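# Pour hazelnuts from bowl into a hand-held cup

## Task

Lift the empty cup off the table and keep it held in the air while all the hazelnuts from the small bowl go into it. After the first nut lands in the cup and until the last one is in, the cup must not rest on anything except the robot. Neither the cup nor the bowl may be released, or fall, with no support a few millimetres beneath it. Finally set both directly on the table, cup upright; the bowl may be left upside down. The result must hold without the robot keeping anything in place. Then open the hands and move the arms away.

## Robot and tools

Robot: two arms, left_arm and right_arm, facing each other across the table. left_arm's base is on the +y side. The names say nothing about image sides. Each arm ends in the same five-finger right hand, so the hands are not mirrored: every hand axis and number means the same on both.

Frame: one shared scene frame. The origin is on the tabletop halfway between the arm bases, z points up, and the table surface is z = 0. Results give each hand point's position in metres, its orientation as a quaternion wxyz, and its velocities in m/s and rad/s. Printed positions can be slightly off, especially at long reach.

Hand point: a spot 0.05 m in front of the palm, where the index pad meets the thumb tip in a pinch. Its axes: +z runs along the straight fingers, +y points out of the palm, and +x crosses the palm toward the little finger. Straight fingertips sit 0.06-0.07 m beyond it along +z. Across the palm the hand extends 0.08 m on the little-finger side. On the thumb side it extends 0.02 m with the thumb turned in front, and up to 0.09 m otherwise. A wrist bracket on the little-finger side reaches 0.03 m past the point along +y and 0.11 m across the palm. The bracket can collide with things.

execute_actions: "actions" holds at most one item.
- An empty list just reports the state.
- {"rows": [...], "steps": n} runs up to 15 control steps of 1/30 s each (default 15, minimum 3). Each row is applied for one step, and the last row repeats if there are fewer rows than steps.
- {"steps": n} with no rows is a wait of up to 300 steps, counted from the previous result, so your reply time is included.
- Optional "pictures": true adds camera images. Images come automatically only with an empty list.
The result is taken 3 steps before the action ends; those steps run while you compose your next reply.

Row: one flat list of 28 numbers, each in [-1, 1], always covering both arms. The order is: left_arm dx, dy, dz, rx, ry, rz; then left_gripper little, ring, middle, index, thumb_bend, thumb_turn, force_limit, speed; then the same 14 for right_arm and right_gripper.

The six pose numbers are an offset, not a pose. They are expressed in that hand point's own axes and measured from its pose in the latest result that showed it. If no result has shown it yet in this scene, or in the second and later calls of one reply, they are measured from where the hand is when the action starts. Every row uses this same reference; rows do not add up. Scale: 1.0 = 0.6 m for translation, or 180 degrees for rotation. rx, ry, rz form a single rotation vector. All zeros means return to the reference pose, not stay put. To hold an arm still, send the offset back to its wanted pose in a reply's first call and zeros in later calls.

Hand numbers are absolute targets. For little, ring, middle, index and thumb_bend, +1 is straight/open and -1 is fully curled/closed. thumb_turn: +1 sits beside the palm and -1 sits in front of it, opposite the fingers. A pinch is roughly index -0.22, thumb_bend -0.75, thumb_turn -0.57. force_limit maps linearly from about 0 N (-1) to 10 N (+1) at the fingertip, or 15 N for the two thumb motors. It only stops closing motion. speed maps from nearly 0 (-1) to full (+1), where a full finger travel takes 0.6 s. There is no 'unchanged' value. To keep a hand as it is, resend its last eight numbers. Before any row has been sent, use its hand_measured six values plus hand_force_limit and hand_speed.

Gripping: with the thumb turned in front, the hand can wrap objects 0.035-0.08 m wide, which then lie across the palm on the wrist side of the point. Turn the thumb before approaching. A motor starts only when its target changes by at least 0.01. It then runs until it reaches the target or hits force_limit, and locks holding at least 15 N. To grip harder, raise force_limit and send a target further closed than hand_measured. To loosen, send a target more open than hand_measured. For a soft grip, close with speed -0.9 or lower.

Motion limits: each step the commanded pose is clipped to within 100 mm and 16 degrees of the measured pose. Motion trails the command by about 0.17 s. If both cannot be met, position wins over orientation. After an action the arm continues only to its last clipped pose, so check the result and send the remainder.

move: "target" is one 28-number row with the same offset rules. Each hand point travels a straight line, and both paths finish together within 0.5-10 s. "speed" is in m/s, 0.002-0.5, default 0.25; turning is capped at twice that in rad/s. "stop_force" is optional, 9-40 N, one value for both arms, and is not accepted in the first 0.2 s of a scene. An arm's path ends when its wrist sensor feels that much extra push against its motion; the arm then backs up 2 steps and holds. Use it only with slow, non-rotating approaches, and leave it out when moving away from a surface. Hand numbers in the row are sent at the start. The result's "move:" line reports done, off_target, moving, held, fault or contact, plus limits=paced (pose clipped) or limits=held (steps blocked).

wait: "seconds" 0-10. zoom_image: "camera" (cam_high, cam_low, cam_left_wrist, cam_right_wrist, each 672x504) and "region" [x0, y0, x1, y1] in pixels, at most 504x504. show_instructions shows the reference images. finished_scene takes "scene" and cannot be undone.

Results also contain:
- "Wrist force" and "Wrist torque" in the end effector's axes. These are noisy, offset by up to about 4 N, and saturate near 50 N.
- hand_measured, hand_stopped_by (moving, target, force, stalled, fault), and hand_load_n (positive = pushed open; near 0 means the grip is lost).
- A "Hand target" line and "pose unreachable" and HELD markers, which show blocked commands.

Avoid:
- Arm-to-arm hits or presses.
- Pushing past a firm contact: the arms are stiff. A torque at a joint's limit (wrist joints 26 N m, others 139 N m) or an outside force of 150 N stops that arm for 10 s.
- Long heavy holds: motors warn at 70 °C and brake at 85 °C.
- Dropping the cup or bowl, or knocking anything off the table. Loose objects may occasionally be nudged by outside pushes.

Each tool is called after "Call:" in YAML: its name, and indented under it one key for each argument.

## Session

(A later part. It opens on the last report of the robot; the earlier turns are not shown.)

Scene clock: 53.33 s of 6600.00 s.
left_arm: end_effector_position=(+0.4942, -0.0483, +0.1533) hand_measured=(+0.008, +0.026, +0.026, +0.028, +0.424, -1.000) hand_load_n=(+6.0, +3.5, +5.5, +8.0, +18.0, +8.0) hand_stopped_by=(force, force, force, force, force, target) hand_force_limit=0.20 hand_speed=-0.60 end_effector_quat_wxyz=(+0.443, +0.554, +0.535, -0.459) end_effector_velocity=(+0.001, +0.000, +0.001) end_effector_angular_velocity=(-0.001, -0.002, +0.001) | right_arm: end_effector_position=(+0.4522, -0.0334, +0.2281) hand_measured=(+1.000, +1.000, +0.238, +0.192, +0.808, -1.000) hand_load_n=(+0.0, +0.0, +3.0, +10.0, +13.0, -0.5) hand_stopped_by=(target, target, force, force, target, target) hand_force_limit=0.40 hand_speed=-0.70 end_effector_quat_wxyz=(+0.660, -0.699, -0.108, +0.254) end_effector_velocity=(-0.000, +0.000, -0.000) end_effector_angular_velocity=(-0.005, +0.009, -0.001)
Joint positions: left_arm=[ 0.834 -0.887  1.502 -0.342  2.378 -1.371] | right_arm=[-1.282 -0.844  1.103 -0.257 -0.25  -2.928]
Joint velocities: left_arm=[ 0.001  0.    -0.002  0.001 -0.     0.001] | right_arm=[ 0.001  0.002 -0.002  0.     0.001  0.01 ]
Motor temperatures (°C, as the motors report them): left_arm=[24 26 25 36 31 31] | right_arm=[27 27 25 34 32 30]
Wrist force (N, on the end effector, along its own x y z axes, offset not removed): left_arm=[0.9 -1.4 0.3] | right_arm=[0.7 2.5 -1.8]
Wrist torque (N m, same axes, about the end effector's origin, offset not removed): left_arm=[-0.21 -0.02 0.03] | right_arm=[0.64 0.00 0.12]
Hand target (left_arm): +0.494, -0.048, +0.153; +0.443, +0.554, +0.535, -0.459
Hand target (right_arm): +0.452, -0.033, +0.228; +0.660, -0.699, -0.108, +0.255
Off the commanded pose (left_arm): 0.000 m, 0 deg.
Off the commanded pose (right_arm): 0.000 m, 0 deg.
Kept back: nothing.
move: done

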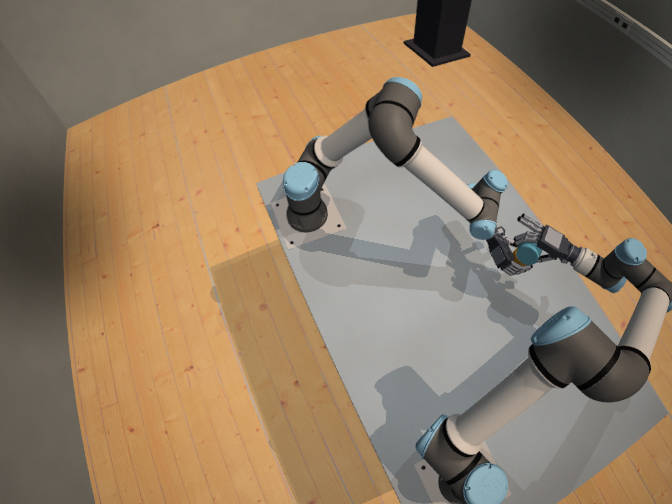

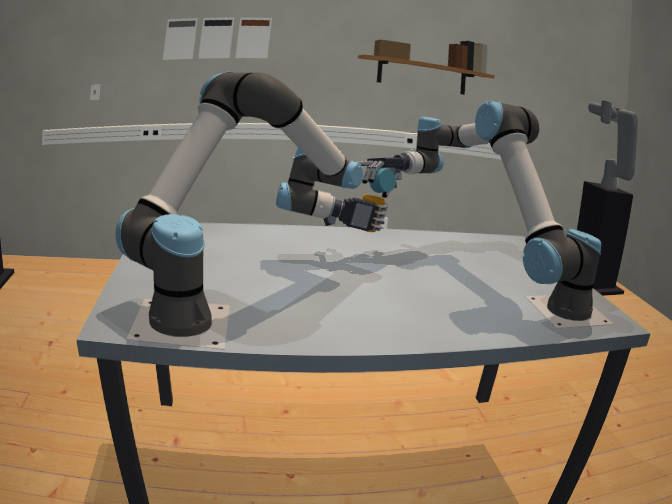

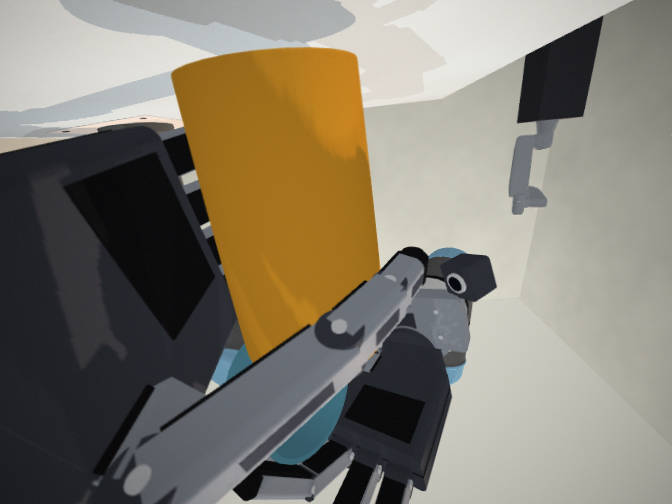

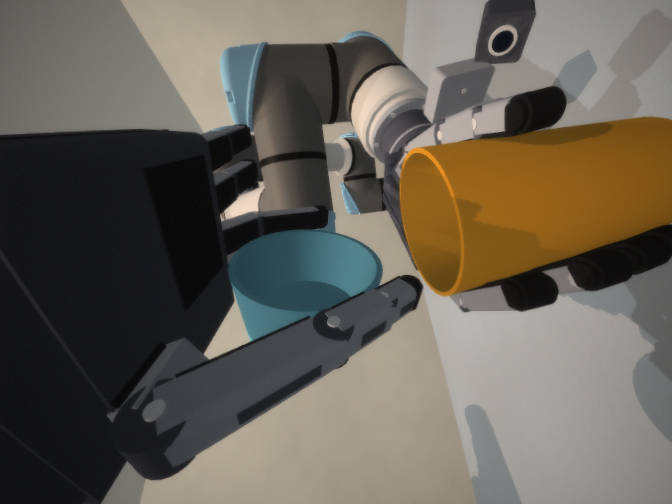

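Call:
move:
  target: [0.05,0,-0.22,0,0,0,-0.3,-1,-1,-1,-0.6,-1,0.2,-0.6,0,0,-0.17,0,0,-0.57,1,1,0.1,-0.3,0.8,-1,0.4,-0.7]

Call:
move:
  target: [0.02,0,0,0,0,0,-0.3,-1,-1,-1,-0.6,-1,0.2,-0.6,-0.32,0,0,0,0,0,1,1,0.1,-0.3,0.8,-1,0.4,-0.7]
  speed: 0.12

Call:
move:
  target: [0.08,0,0,0,0,0,-0.3,-1,-1,-1,-0.6,-1,0.2,-0.6,-0.025,0,0,0,0,0,1,1,0.1,-0.3,0.8,-1,0.4,-0.7]
  speed: 0.008
  stop_force: 9

Scene clock: 57.80 s of 6600.00 s.
left_arm: end_effector_position=(+0.4991, +0.0868, +0.1484) hand_measured=(+0.008, +0.026, +0.026, +0.028, +0.424, -1.000) hand_load_n=(+6.0, +3.5, +5.5, +8.0, +18.0, +8.0) hand_stopped_by=(force, force, force, force, force, target) hand_force_limit=0.20 hand_speed=-0.60 end_effector_quat_wxyz=(+0.443, +0.554, +0.535, -0.459) end_effector_velocity=(+0.001, +0.001, +0.001) end_effector_angular_velocity=(-0.001, -0.001, +0.001) | right_arm: end_effector_position=(+0.5030, -0.1219, +0.2281) hand_measured=(+1.000, +1.000, +0.238, +0.192, +0.808, -1.000) hand_load_n=(+0.0, +0.0, +3.5, +10.0, +13.0, +0.0) hand_stopped_by=(target, target, force, force, target, target) hand_force_limit=0.40 hand_speed=-0.70 end_effector_quat_wxyz=(-0.611, +0.353, +0.613, +0.355) end_effector_velocity=(-0.001, +0.000, -0.000) end_effector_angular_velocity=(+0.009, -0.008, +0.003)
Joint positions: left_arm=[ 1.036 -0.963  1.665 -0.349  2.571 -1.27 ] | right_arm=[-1.496 -1.034  1.48  -0.446 -0.464 -4.716]
Joint velocities: left_arm=[ 0.002 -0.001 -0.001  0.     0.002  0.   ] | right_arm=[ 0.     0.003  0.     0.005 -0.002 -0.02 ]
Motor temperatures (°C, as the motors report them): left_arm=[24 26 25 36 31 31] | right_arm=[27 27 25 34 32 30]
Wrist force (N, on the end effector, along its own x y z axes, offset not removed): left_arm=[2.2 -1.6 1.4] | right_arm=[-1.7 0.2 -0.1]
Wrist torque (N m, same axes, about the end effector's origin, offset not removed): left_arm=[-0.40 -0.29 0.15] | right_arm=[0.30 0.04 -0.17]
Hand target (left_arm): +0.499, +0.087, +0.148; +0.443, +0.554, +0.535, -0.459
Hand target (right_arm): +0.503, -0.122, +0.228; +0.611, -0.353, -0.613, -0.356
Off the commanded pose (left_arm): 0.000 m, 0 deg.
Off the commanded pose (right_arm): 0.000 m, 0 deg.
Kept back: nothing.
move: done

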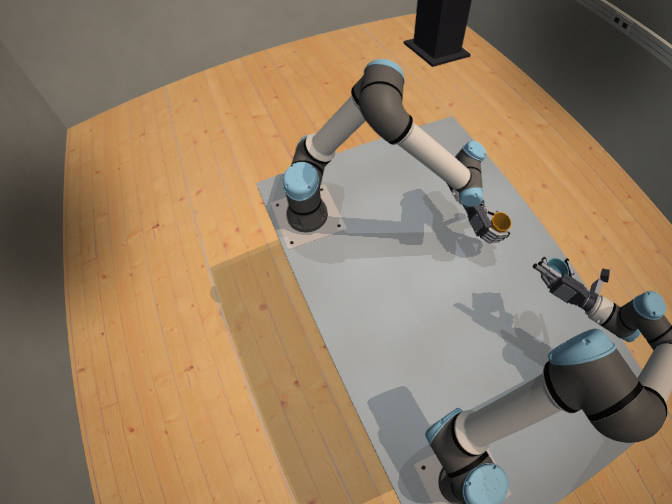

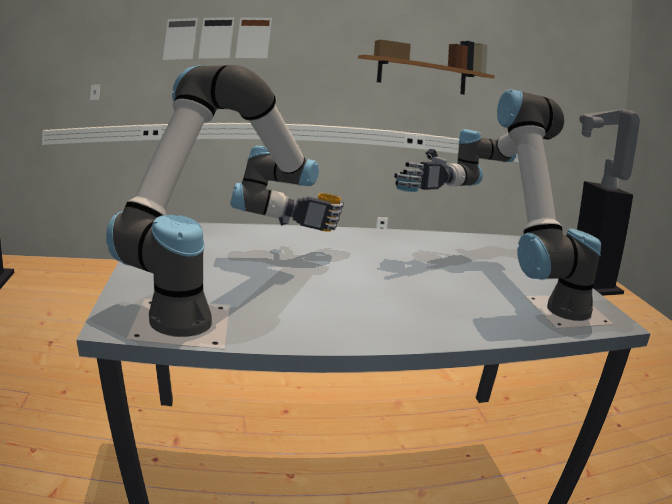

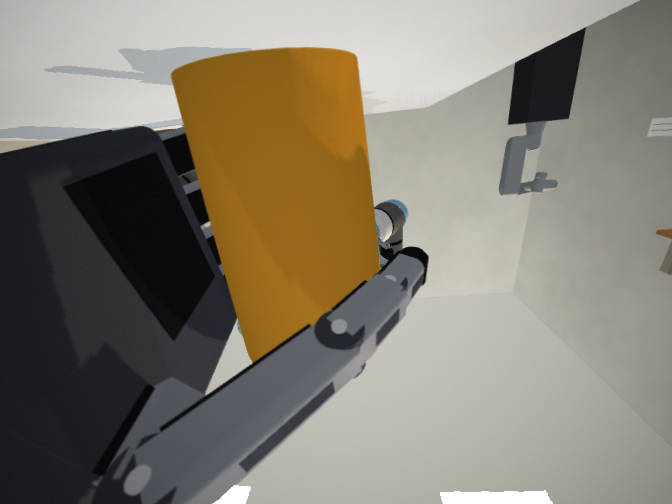

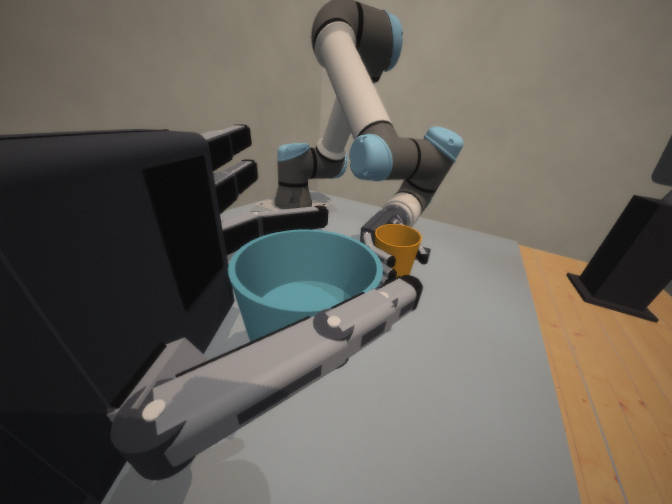

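Scene clock: 59.90 s of 6600.00 s.
left_arm: end_effector_position=(+0.4992, +0.0890, +0.1366) hand_measured=(+0.008, +0.026, +0.026, +0.028, +0.424, -1.000) hand_load_n=(+6.0, +3.5, +5.5, +8.0, +18.0, +8.0) hand_stopped_by=(force, force, force, force, force, target) hand_force_limit=0.20 hand_speed=-0.60 end_effector_quat_wxyz=(+0.443, +0.554, +0.535, -0.459) end_effector_velocity=(-0.001, -0.000, -0.001) end_effector_angular_velocity=(+0.001, +0.001, -0.001) | right_arm: end_effector_position=(+0.5034, -0.1218, +0.0363) hand_measured=(+1.000, +1.000, +0.238, +0.192, +0.808, -1.000) hand_load_n=(+0.0, +0.0, +3.5, +10.0, +13.0, +0.0) hand_stopped_by=(target, target, force, force, target, target) hand_force_limit=0.40 hand_speed=-0.70 end_effector_quat_wxyz=(-0.611, +0.353, +0.613, +0.355) end_effector_velocity=(-0.000, +0.001, -0.002) end_effector_angular_velocity=(-0.000, +0.000, +0.002)
Joint positions: left_arm=[ 1.04  -0.946  1.673 -0.372  2.575 -1.268] | right_arm=[-1.496 -0.763  1.593 -0.831 -0.464 -4.716]
Joint velocities: left_arm=[-0.001  0.001  0.001  0.    -0.     0.   ] | right_arm=[ 0.002  0.004 -0.001 -0.003  0.     0.   ]
Motor temperatures (°C, as the motors report them): left_arm=[24 26 25 36 31 31] | right_arm=[27 27 25 34 32 30]
Wrist force (N, on the end effector, along its own x y z axes, offset not removed): left_arm=[1.2 -1.0 0.7] | right_arm=[-0.4 -0.6 0.6]
Wrist torque (N m, same axes, about the end effector's origin, offset not removed): left_arm=[-0.15 -0.01 0.13] | right_arm=[0.00 0.00 -0.18]
Hand target (left_arm): +0.499, +0.089, +0.137; +0.443, +0.554, +0.535, -0.459
Hand target (right_arm): +0.503, -0.122, +0.036; +0.611, -0.353, -0.613, -0.355
Off the commanded pose (left_arm): 0.000 m, 0 deg.
Off the commanded pose (right_arm): 0.000 m, 0 deg.
Kept back: nothing.
move: done

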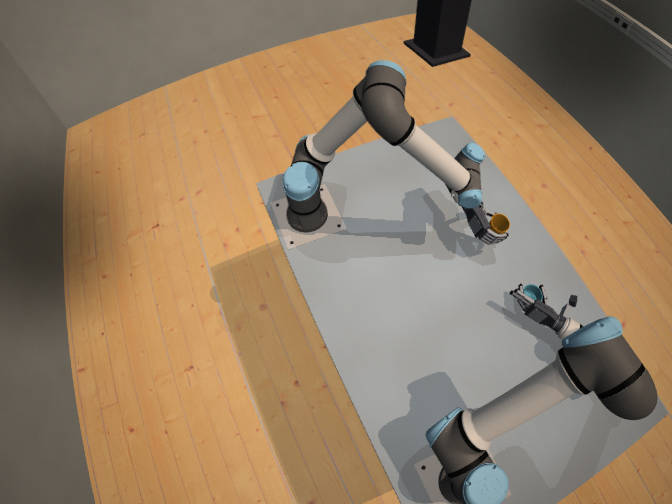

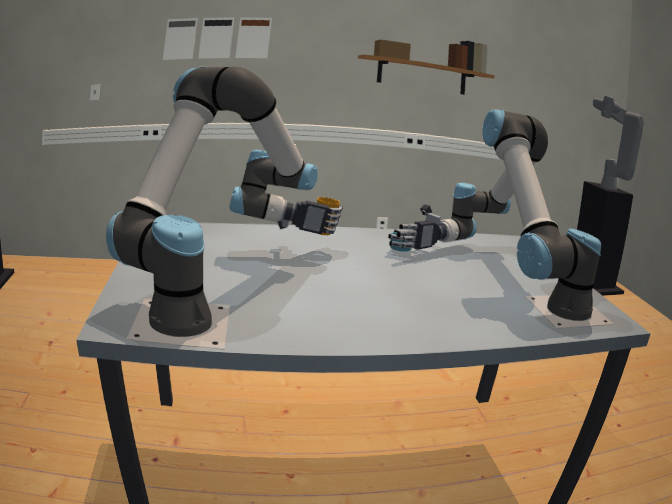

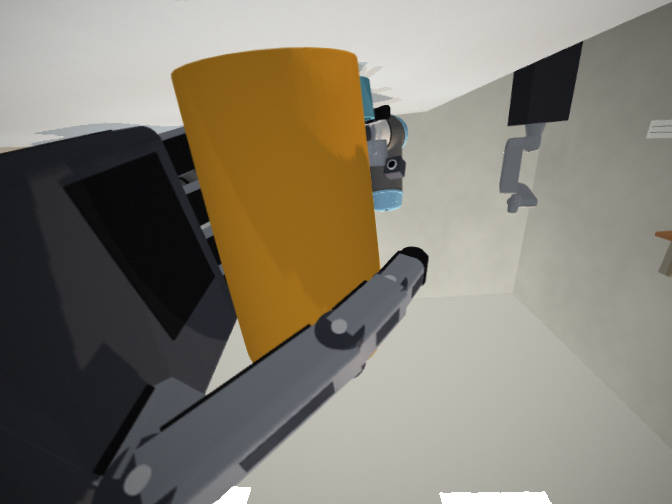

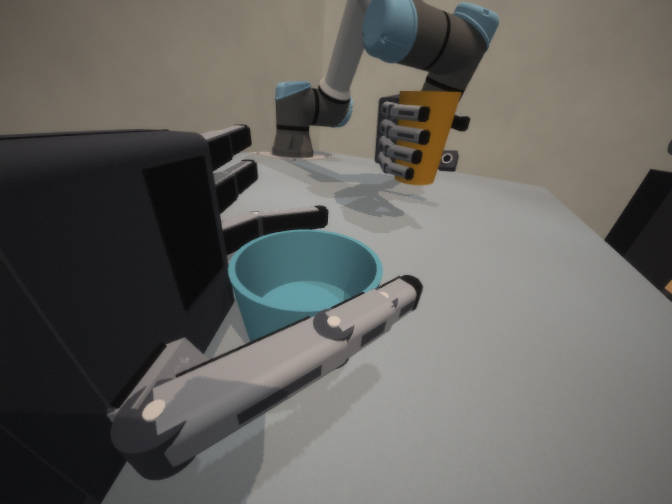

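Scene clock: 66.13 s of 6600.00 s.
left_arm: end_effector_position=(+0.4995, +0.0980, +0.0897) hand_measured=(+0.008, +0.026, +0.026, +0.028, +0.424, -1.000) hand_load_n=(+6.0, +3.5, +5.5, +8.0, +18.0, +8.0) hand_stopped_by=(force, force, force, force, force, target) hand_force_limit=0.20 hand_speed=-0.60 end_effector_quat_wxyz=(+0.443, +0.554, +0.535, -0.459) end_effector_velocity=(-0.000, +0.001, -0.002) end_effector_angular_velocity=(+0.000, +0.000, +0.001) | right_arm: end_effector_position=(+0.5034, -0.1217, +0.0241) hand_measured=(+1.000, +1.000, +0.238, +0.192, +0.808, -1.000) hand_load_n=(+0.0, +0.0, +3.0, +10.0, +13.0, -0.5) hand_stopped_by=(target, target, force, force, target, target) hand_force_limit=0.40 hand_speed=-0.70 end_effector_quat_wxyz=(-0.611, +0.353, +0.613, +0.355) end_effector_velocity=(-0.000, +0.000, -0.000) end_effector_angular_velocity=(+0.001, -0.003, +0.001)
Joint positions: left_arm=[ 1.055 -0.87   1.696 -0.462  2.589 -1.257] | right_arm=[-1.496 -0.741  1.593 -0.852 -0.464 -4.716]
Joint velocities: left_arm=[ 0.002  0.003  0.002 -0.004  0.001  0.001] | right_arm=[ 0.001  0.     0.    -0.003 -0.001 -0.001]
Motor temperatures (°C, as the motors report them): left_arm=[24 26 25 36 31 31] | right_arm=[27 27 25 34 32 30]
Wrist force (N, on the end effector, along its own x y z axes, offset not removed): left_arm=[1.5 -0.2 -1.4] | right_arm=[4.7 1.2 -1.1]
Wrist torque (N m, same axes, about the end effector's origin, offset not removed): left_arm=[-0.02 -0.10 0.18] | right_arm=[0.17 -0.09 -0.03]
Hand target (left_arm): +0.499, +0.098, +0.089; +0.443, +0.554, +0.535, -0.459
Hand target (right_arm): +0.503, -0.122, +0.024; +0.611, -0.353, -0.613, -0.355
Off the commanded pose (left_arm): 0.000 m, 0 deg.
Off the commanded pose (right_arm): 0.003 m, 0 deg.
Kept back: nothing.
move: contact (right_arm)

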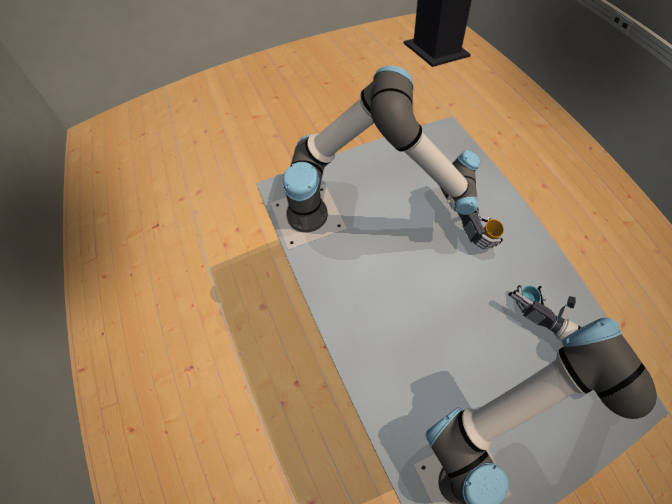

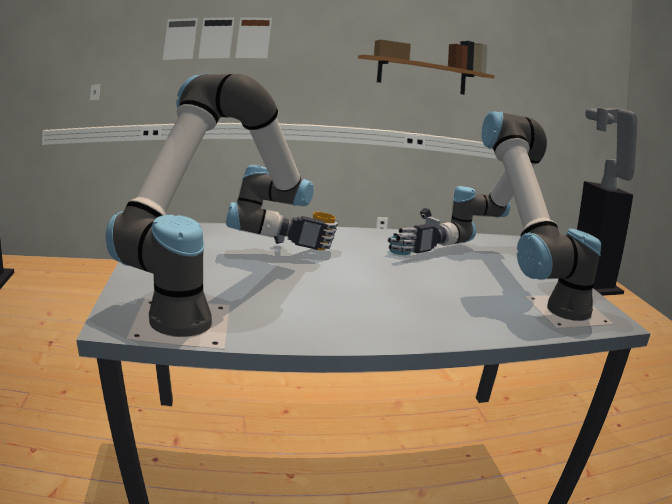

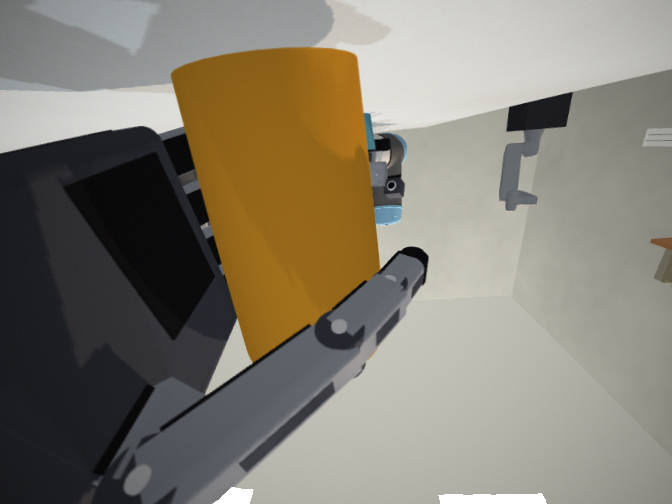

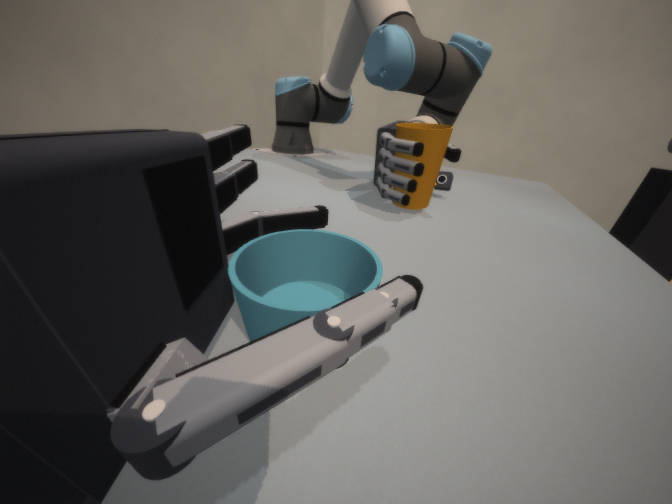

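Call:
move:
  target: [0.016,0,0,0,0,0,-0.3,-1,-1,-1,-0.6,-1,0.2,-0.6,0,0,0,0,0,0,1,1,1,1,1,-1,0,-0.5]
  speed: 0.005
  stop_force: 9

Scene clock: 68.20 s of 6600.00 s.
left_arm: end_effector_position=(+0.4995, +0.0994, +0.0824) hand_measured=(+0.008, +0.026, +0.026, +0.028, +0.424, -1.000) hand_load_n=(+5.5, +3.5, +5.0, +8.0, +18.0, +9.0) hand_stopped_by=(force, force, force, force, force, target) hand_force_limit=0.20 hand_speed=-0.60 end_effector_quat_wxyz=(+0.443, +0.554, +0.535, -0.459) end_effector_velocity=(-0.000, +0.000, +0.001) end_effector_angular_velocity=(+0.002, +0.001, +0.001) | right_arm: end_effector_position=(+0.5034, -0.1217, +0.0242) hand_measured=(+1.000, +1.000, +1.000, +1.000, +1.000, -1.000) hand_load_n=(+0.0, +0.0, +0.0, +0.0, +0.0, +0.0) hand_stopped_by=(target, target, target, target, target, target) hand_force_limit=0.00 hand_speed=-0.50 end_effector_quat_wxyz=(-0.611, +0.353, +0.613, +0.355) end_effector_velocity=(+0.000, +0.000, +0.000) end_effector_angular_velocity=(-0.000, -0.001, -0.000)
Joint positions: left_arm=[ 1.058 -0.858  1.698 -0.475  2.591 -1.256] | right_arm=[-1.496 -0.741  1.593 -0.852 -0.464 -4.716]
Joint velocities: left_arm=[-0.    -0.002  0.     0.004 -0.002  0.001] | right_arm=[ 0.    -0.    -0.001  0.     0.     0.001]
Motor temperatures (°C, as the motors report them): left_arm=[24 26 25 36 31 31] | right_arm=[27 27 25 34 32 30]
Wrist force (N, on the end effector, along its own x y z axes, offset not removed): left_arm=[-12.6 -3.4 -1.6] | right_arm=[0.7 -0.1 -2.6]
Wrist torque (N m, same axes, about the end effector's origin, offset not removed): left_arm=[-0.22 -0.05 -0.25] | right_arm=[0.37 0.07 0.03]
Hand target (left_arm): +0.500, +0.099, +0.083; +0.443, +0.554, +0.535, -0.459
Hand target (right_arm): +0.503, -0.122, +0.024; +0.611, -0.353, -0.613, -0.355
Off the commanded pose (left_arm): 0.002 m, 0 deg.
Off the commanded pose (right_arm): 0.000 m, 0 deg.
Kept back: nothing.
move: contact (left_arm)

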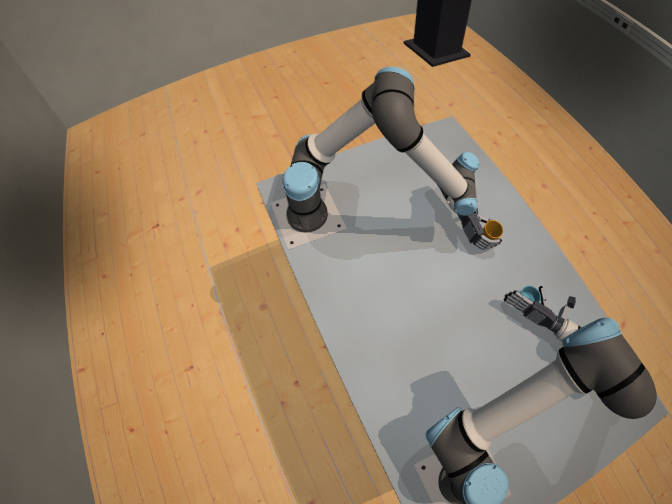

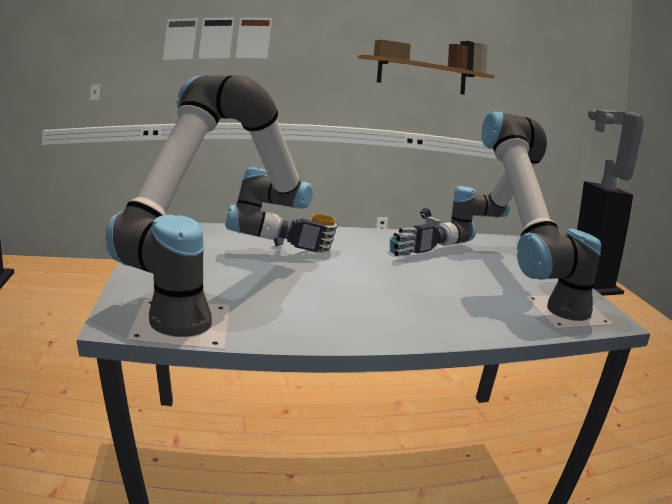

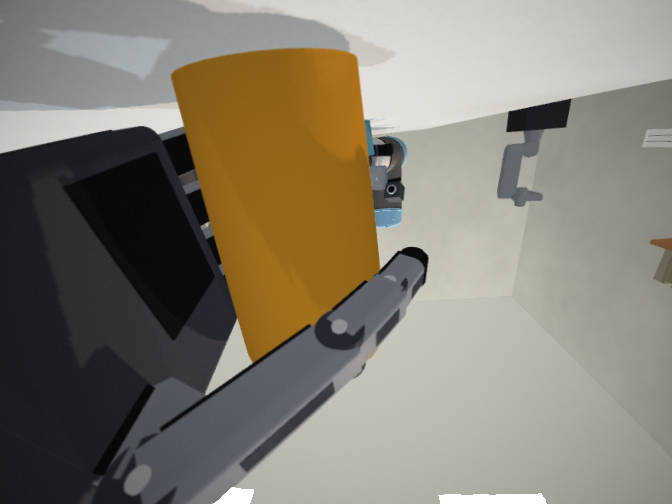

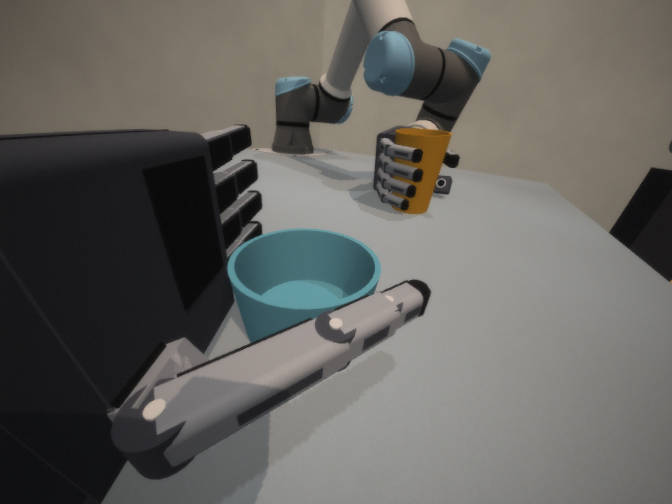

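Small torque: contact is near the hand point, so it's the cup.

Call:
move:
  target: [0,0,0,0,0,0,1,1,1,1,1,-1,0,-0.7,0,0,0,0,0,0,1,1,1,1,1,-1,0,-0.5]

Call:
move:
  target: [-0.03,-0.06,-0.16,0,0,0,1,1,1,1,1,-1,0,-0.7,0.02,-0.06,-0.16,0,0,0,1,1,1,1,1,-1,0,-0.5]
  speed: 0.08

Scene clock: 70.67 s of 6600.00 s.
left_arm: end_effector_position=(+0.4996, +0.0994, +0.0824) hand_measured=(+0.640, +1.000, +1.000, +1.000, +1.000, -1.000) hand_load_n=(-10.5, +0.0, +0.0, +0.0, +0.0, +0.0) hand_stopped_by=(stalled, target, target, target, target, target) hand_force_limit=0.00 hand_speed=-0.70 end_effector_quat_wxyz=(+0.443, +0.554, +0.535, -0.459) end_effector_velocity=(+0.000, +0.001, -0.000) end_effector_angular_velocity=(+0.000, +0.002, +0.002) | right_arm: end_effector_position=(+0.5034, -0.1217, +0.0242) hand_measured=(+1.000, +1.000, +1.000, +1.000, +1.000, -1.000) hand_load_n=(+0.0, +0.0, +0.0, +0.0, +0.0, +0.0) hand_stopped_by=(target, target, target, target, target, target) hand_force_limit=0.00 hand_speed=-0.50 end_effector_quat_wxyz=(-0.611, +0.353, +0.613, +0.355) end_effector_velocity=(-0.000, -0.000, -0.000) end_effector_angular_velocity=(+0.000, +0.000, -0.001)
Joint positions: left_arm=[ 1.058 -0.858  1.698 -0.475  2.591 -1.256] | right_arm=[-1.496 -0.741  1.593 -0.852 -0.464 -4.716]
Joint velocities: left_arm=[ 0.001 -0.     0.     0.    -0.    -0.002] | right_arm=[-0.    -0.     0.001  0.     0.001 -0.001]
Motor temperatures (°C, as the motors report them): left_arm=[24 26 25 36 31 31] | right_arm=[27 27 25 34 32 30]
Wrist force (N, on the end effector, along its own x y z axes, offset not removed): left_arm=[-12.8 5.7 -2.8] | right_arm=[-1.6 -0.8 -0.3]
Wrist torque (N m, same axes, about the end effector's origin, offset not removed): left_arm=[-0.67 -0.46 0.18] | right_arm=[0.04 0.23 -0.01]
Hand target (left_arm): +0.500, +0.099, +0.082; +0.443, +0.554, +0.535, -0.459
Hand target (right_arm): +0.503, -0.122, +0.024; +0.611, -0.353, -0.613, -0.355
Off the commanded pose (left_arm): 0.000 m, 0 deg.
Off the commanded pose (right_arm): 0.000 m, 0 deg.
Kept back: nothing.
move: done

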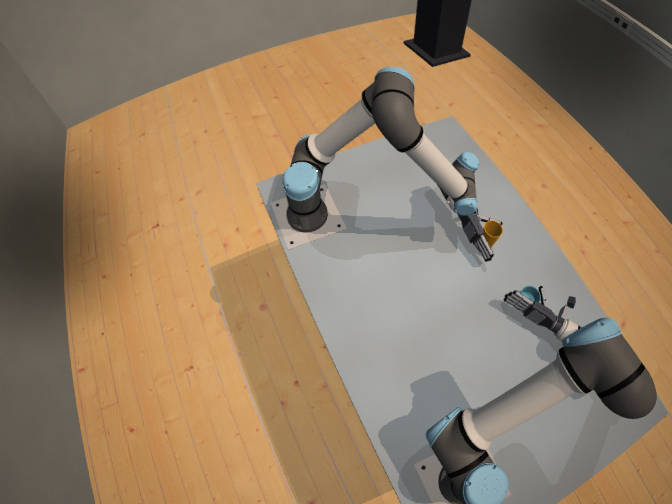

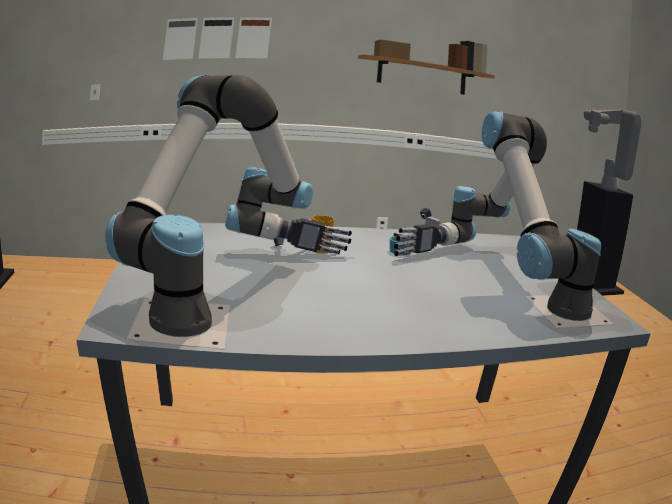

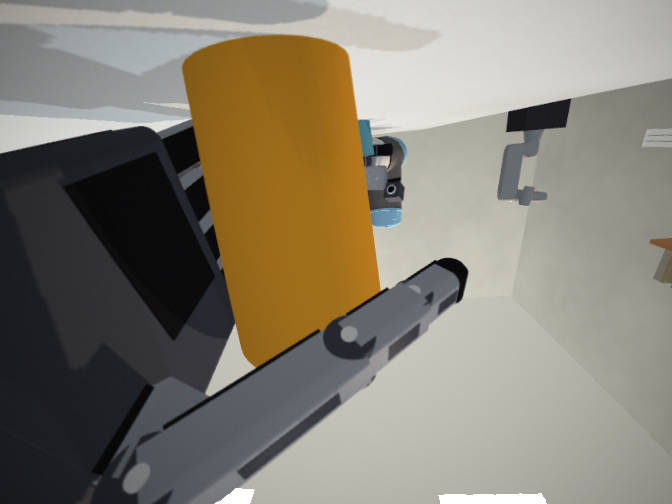

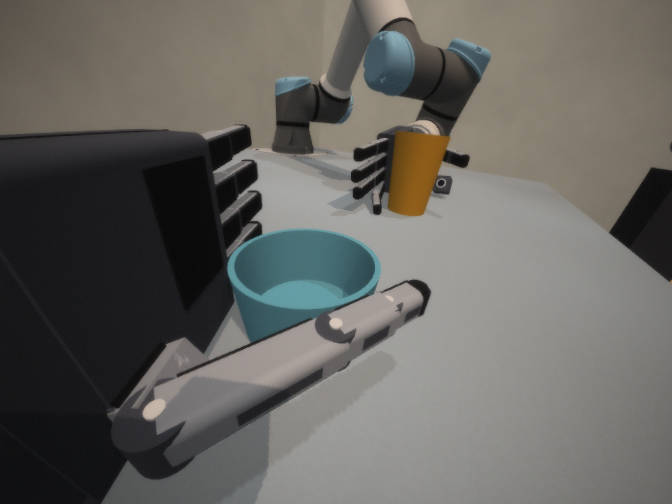

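Scene clock: 72.43 s of 6600.00 s.
left_arm: end_effector_position=(+0.4669, +0.1914, +0.1179) hand_measured=(+0.640, +1.000, +1.000, +1.000, +1.000, -1.000) hand_load_n=(+0.0, +0.0, +0.0, +0.0, +0.0, +0.0) hand_stopped_by=(stalled, target, target, target, target, target) hand_force_limit=0.00 hand_speed=-0.70 end_effector_quat_wxyz=(+0.443, +0.555, +0.535, -0.459) end_effector_velocity=(+0.000, +0.002, +0.001) end_effector_angular_velocity=(+0.000, +0.000, +0.001) | right_arm: end_effector_position=(+0.5200, -0.2228, +0.0360) hand_measured=(+1.000, +1.000, +1.000, +1.000, +1.000, -1.000) hand_load_n=(+0.0, +0.0, +0.0, +0.0, +0.0, +0.0) hand_stopped_by=(target, target, target, target, target, target) hand_force_limit=0.00 hand_speed=-0.50 end_effector_quat_wxyz=(-0.611, +0.353, +0.613, +0.355) end_effector_velocity=(+0.000, -0.002, +0.000) end_effector_angular_velocity=(-0.000, +0.002, +0.000)
Joint positions: left_arm=[ 1.196 -0.984  1.828 -0.373  2.718 -1.135] | right_arm=[-1.672 -0.768  1.606 -0.838 -0.64  -4.716]
Joint velocities: left_arm=[ 0.004 -0.001 -0.     0.006  0.003  0.004] | right_arm=[-0.004 -0.    -0.     0.001 -0.004  0.001]
Motor temperatures (°C, as the motors report them): left_arm=[24 26 25 36 31 31] | right_arm=[27 27 25 34 32 30]
Wrist force (N, on the end effector, along its own x y z axes, offset not removed): left_arm=[-1.0 -2.0 1.4] | right_arm=[-3.0 -1.7 -1.5]
Wrist torque (N m, same axes, about the end effector's origin, offset not removed): left_arm=[-0.53 0.15 0.05] | right_arm=[0.00 0.42 -0.42]
Hand target (left_arm): +0.467, +0.192, +0.118; +0.443, +0.555, +0.535, -0.459
Hand target (right_arm): +0.520, -0.223, +0.036; +0.611, -0.353, -0.613, -0.355
Off the commanded pose (left_arm): 0.000 m, 0 deg.
Off the commanded pose (right_arm): 0.000 m, 0 deg.
Kept back: nothing.
move: done

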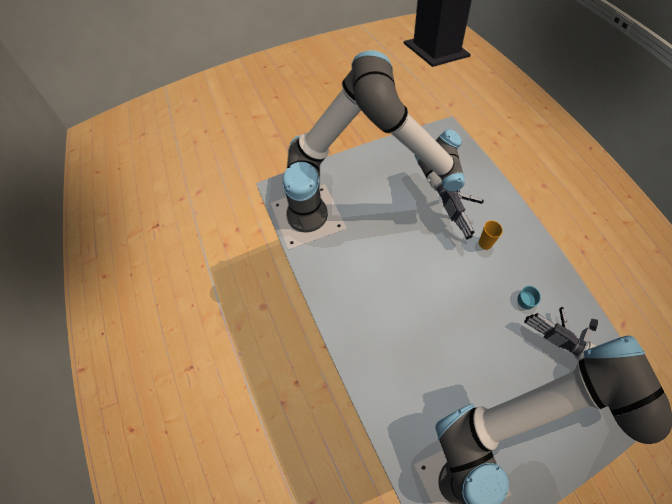

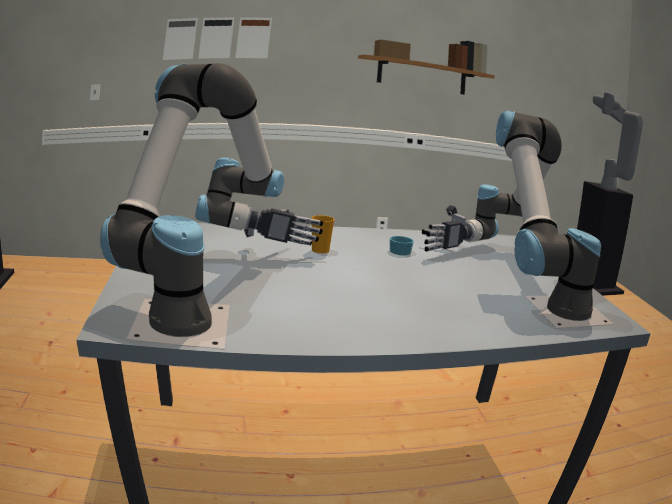

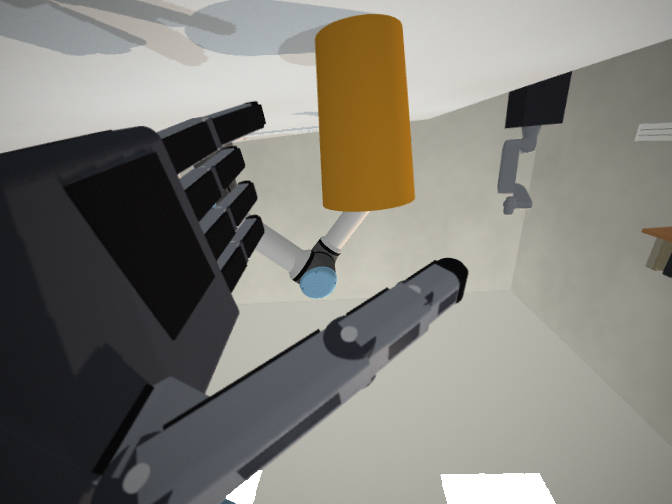

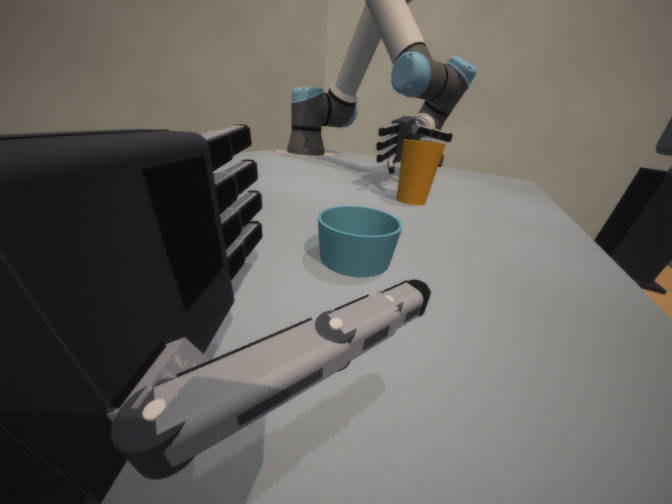

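Call:
finished_scene:
  scene: 2

The scene is finished: the task was done.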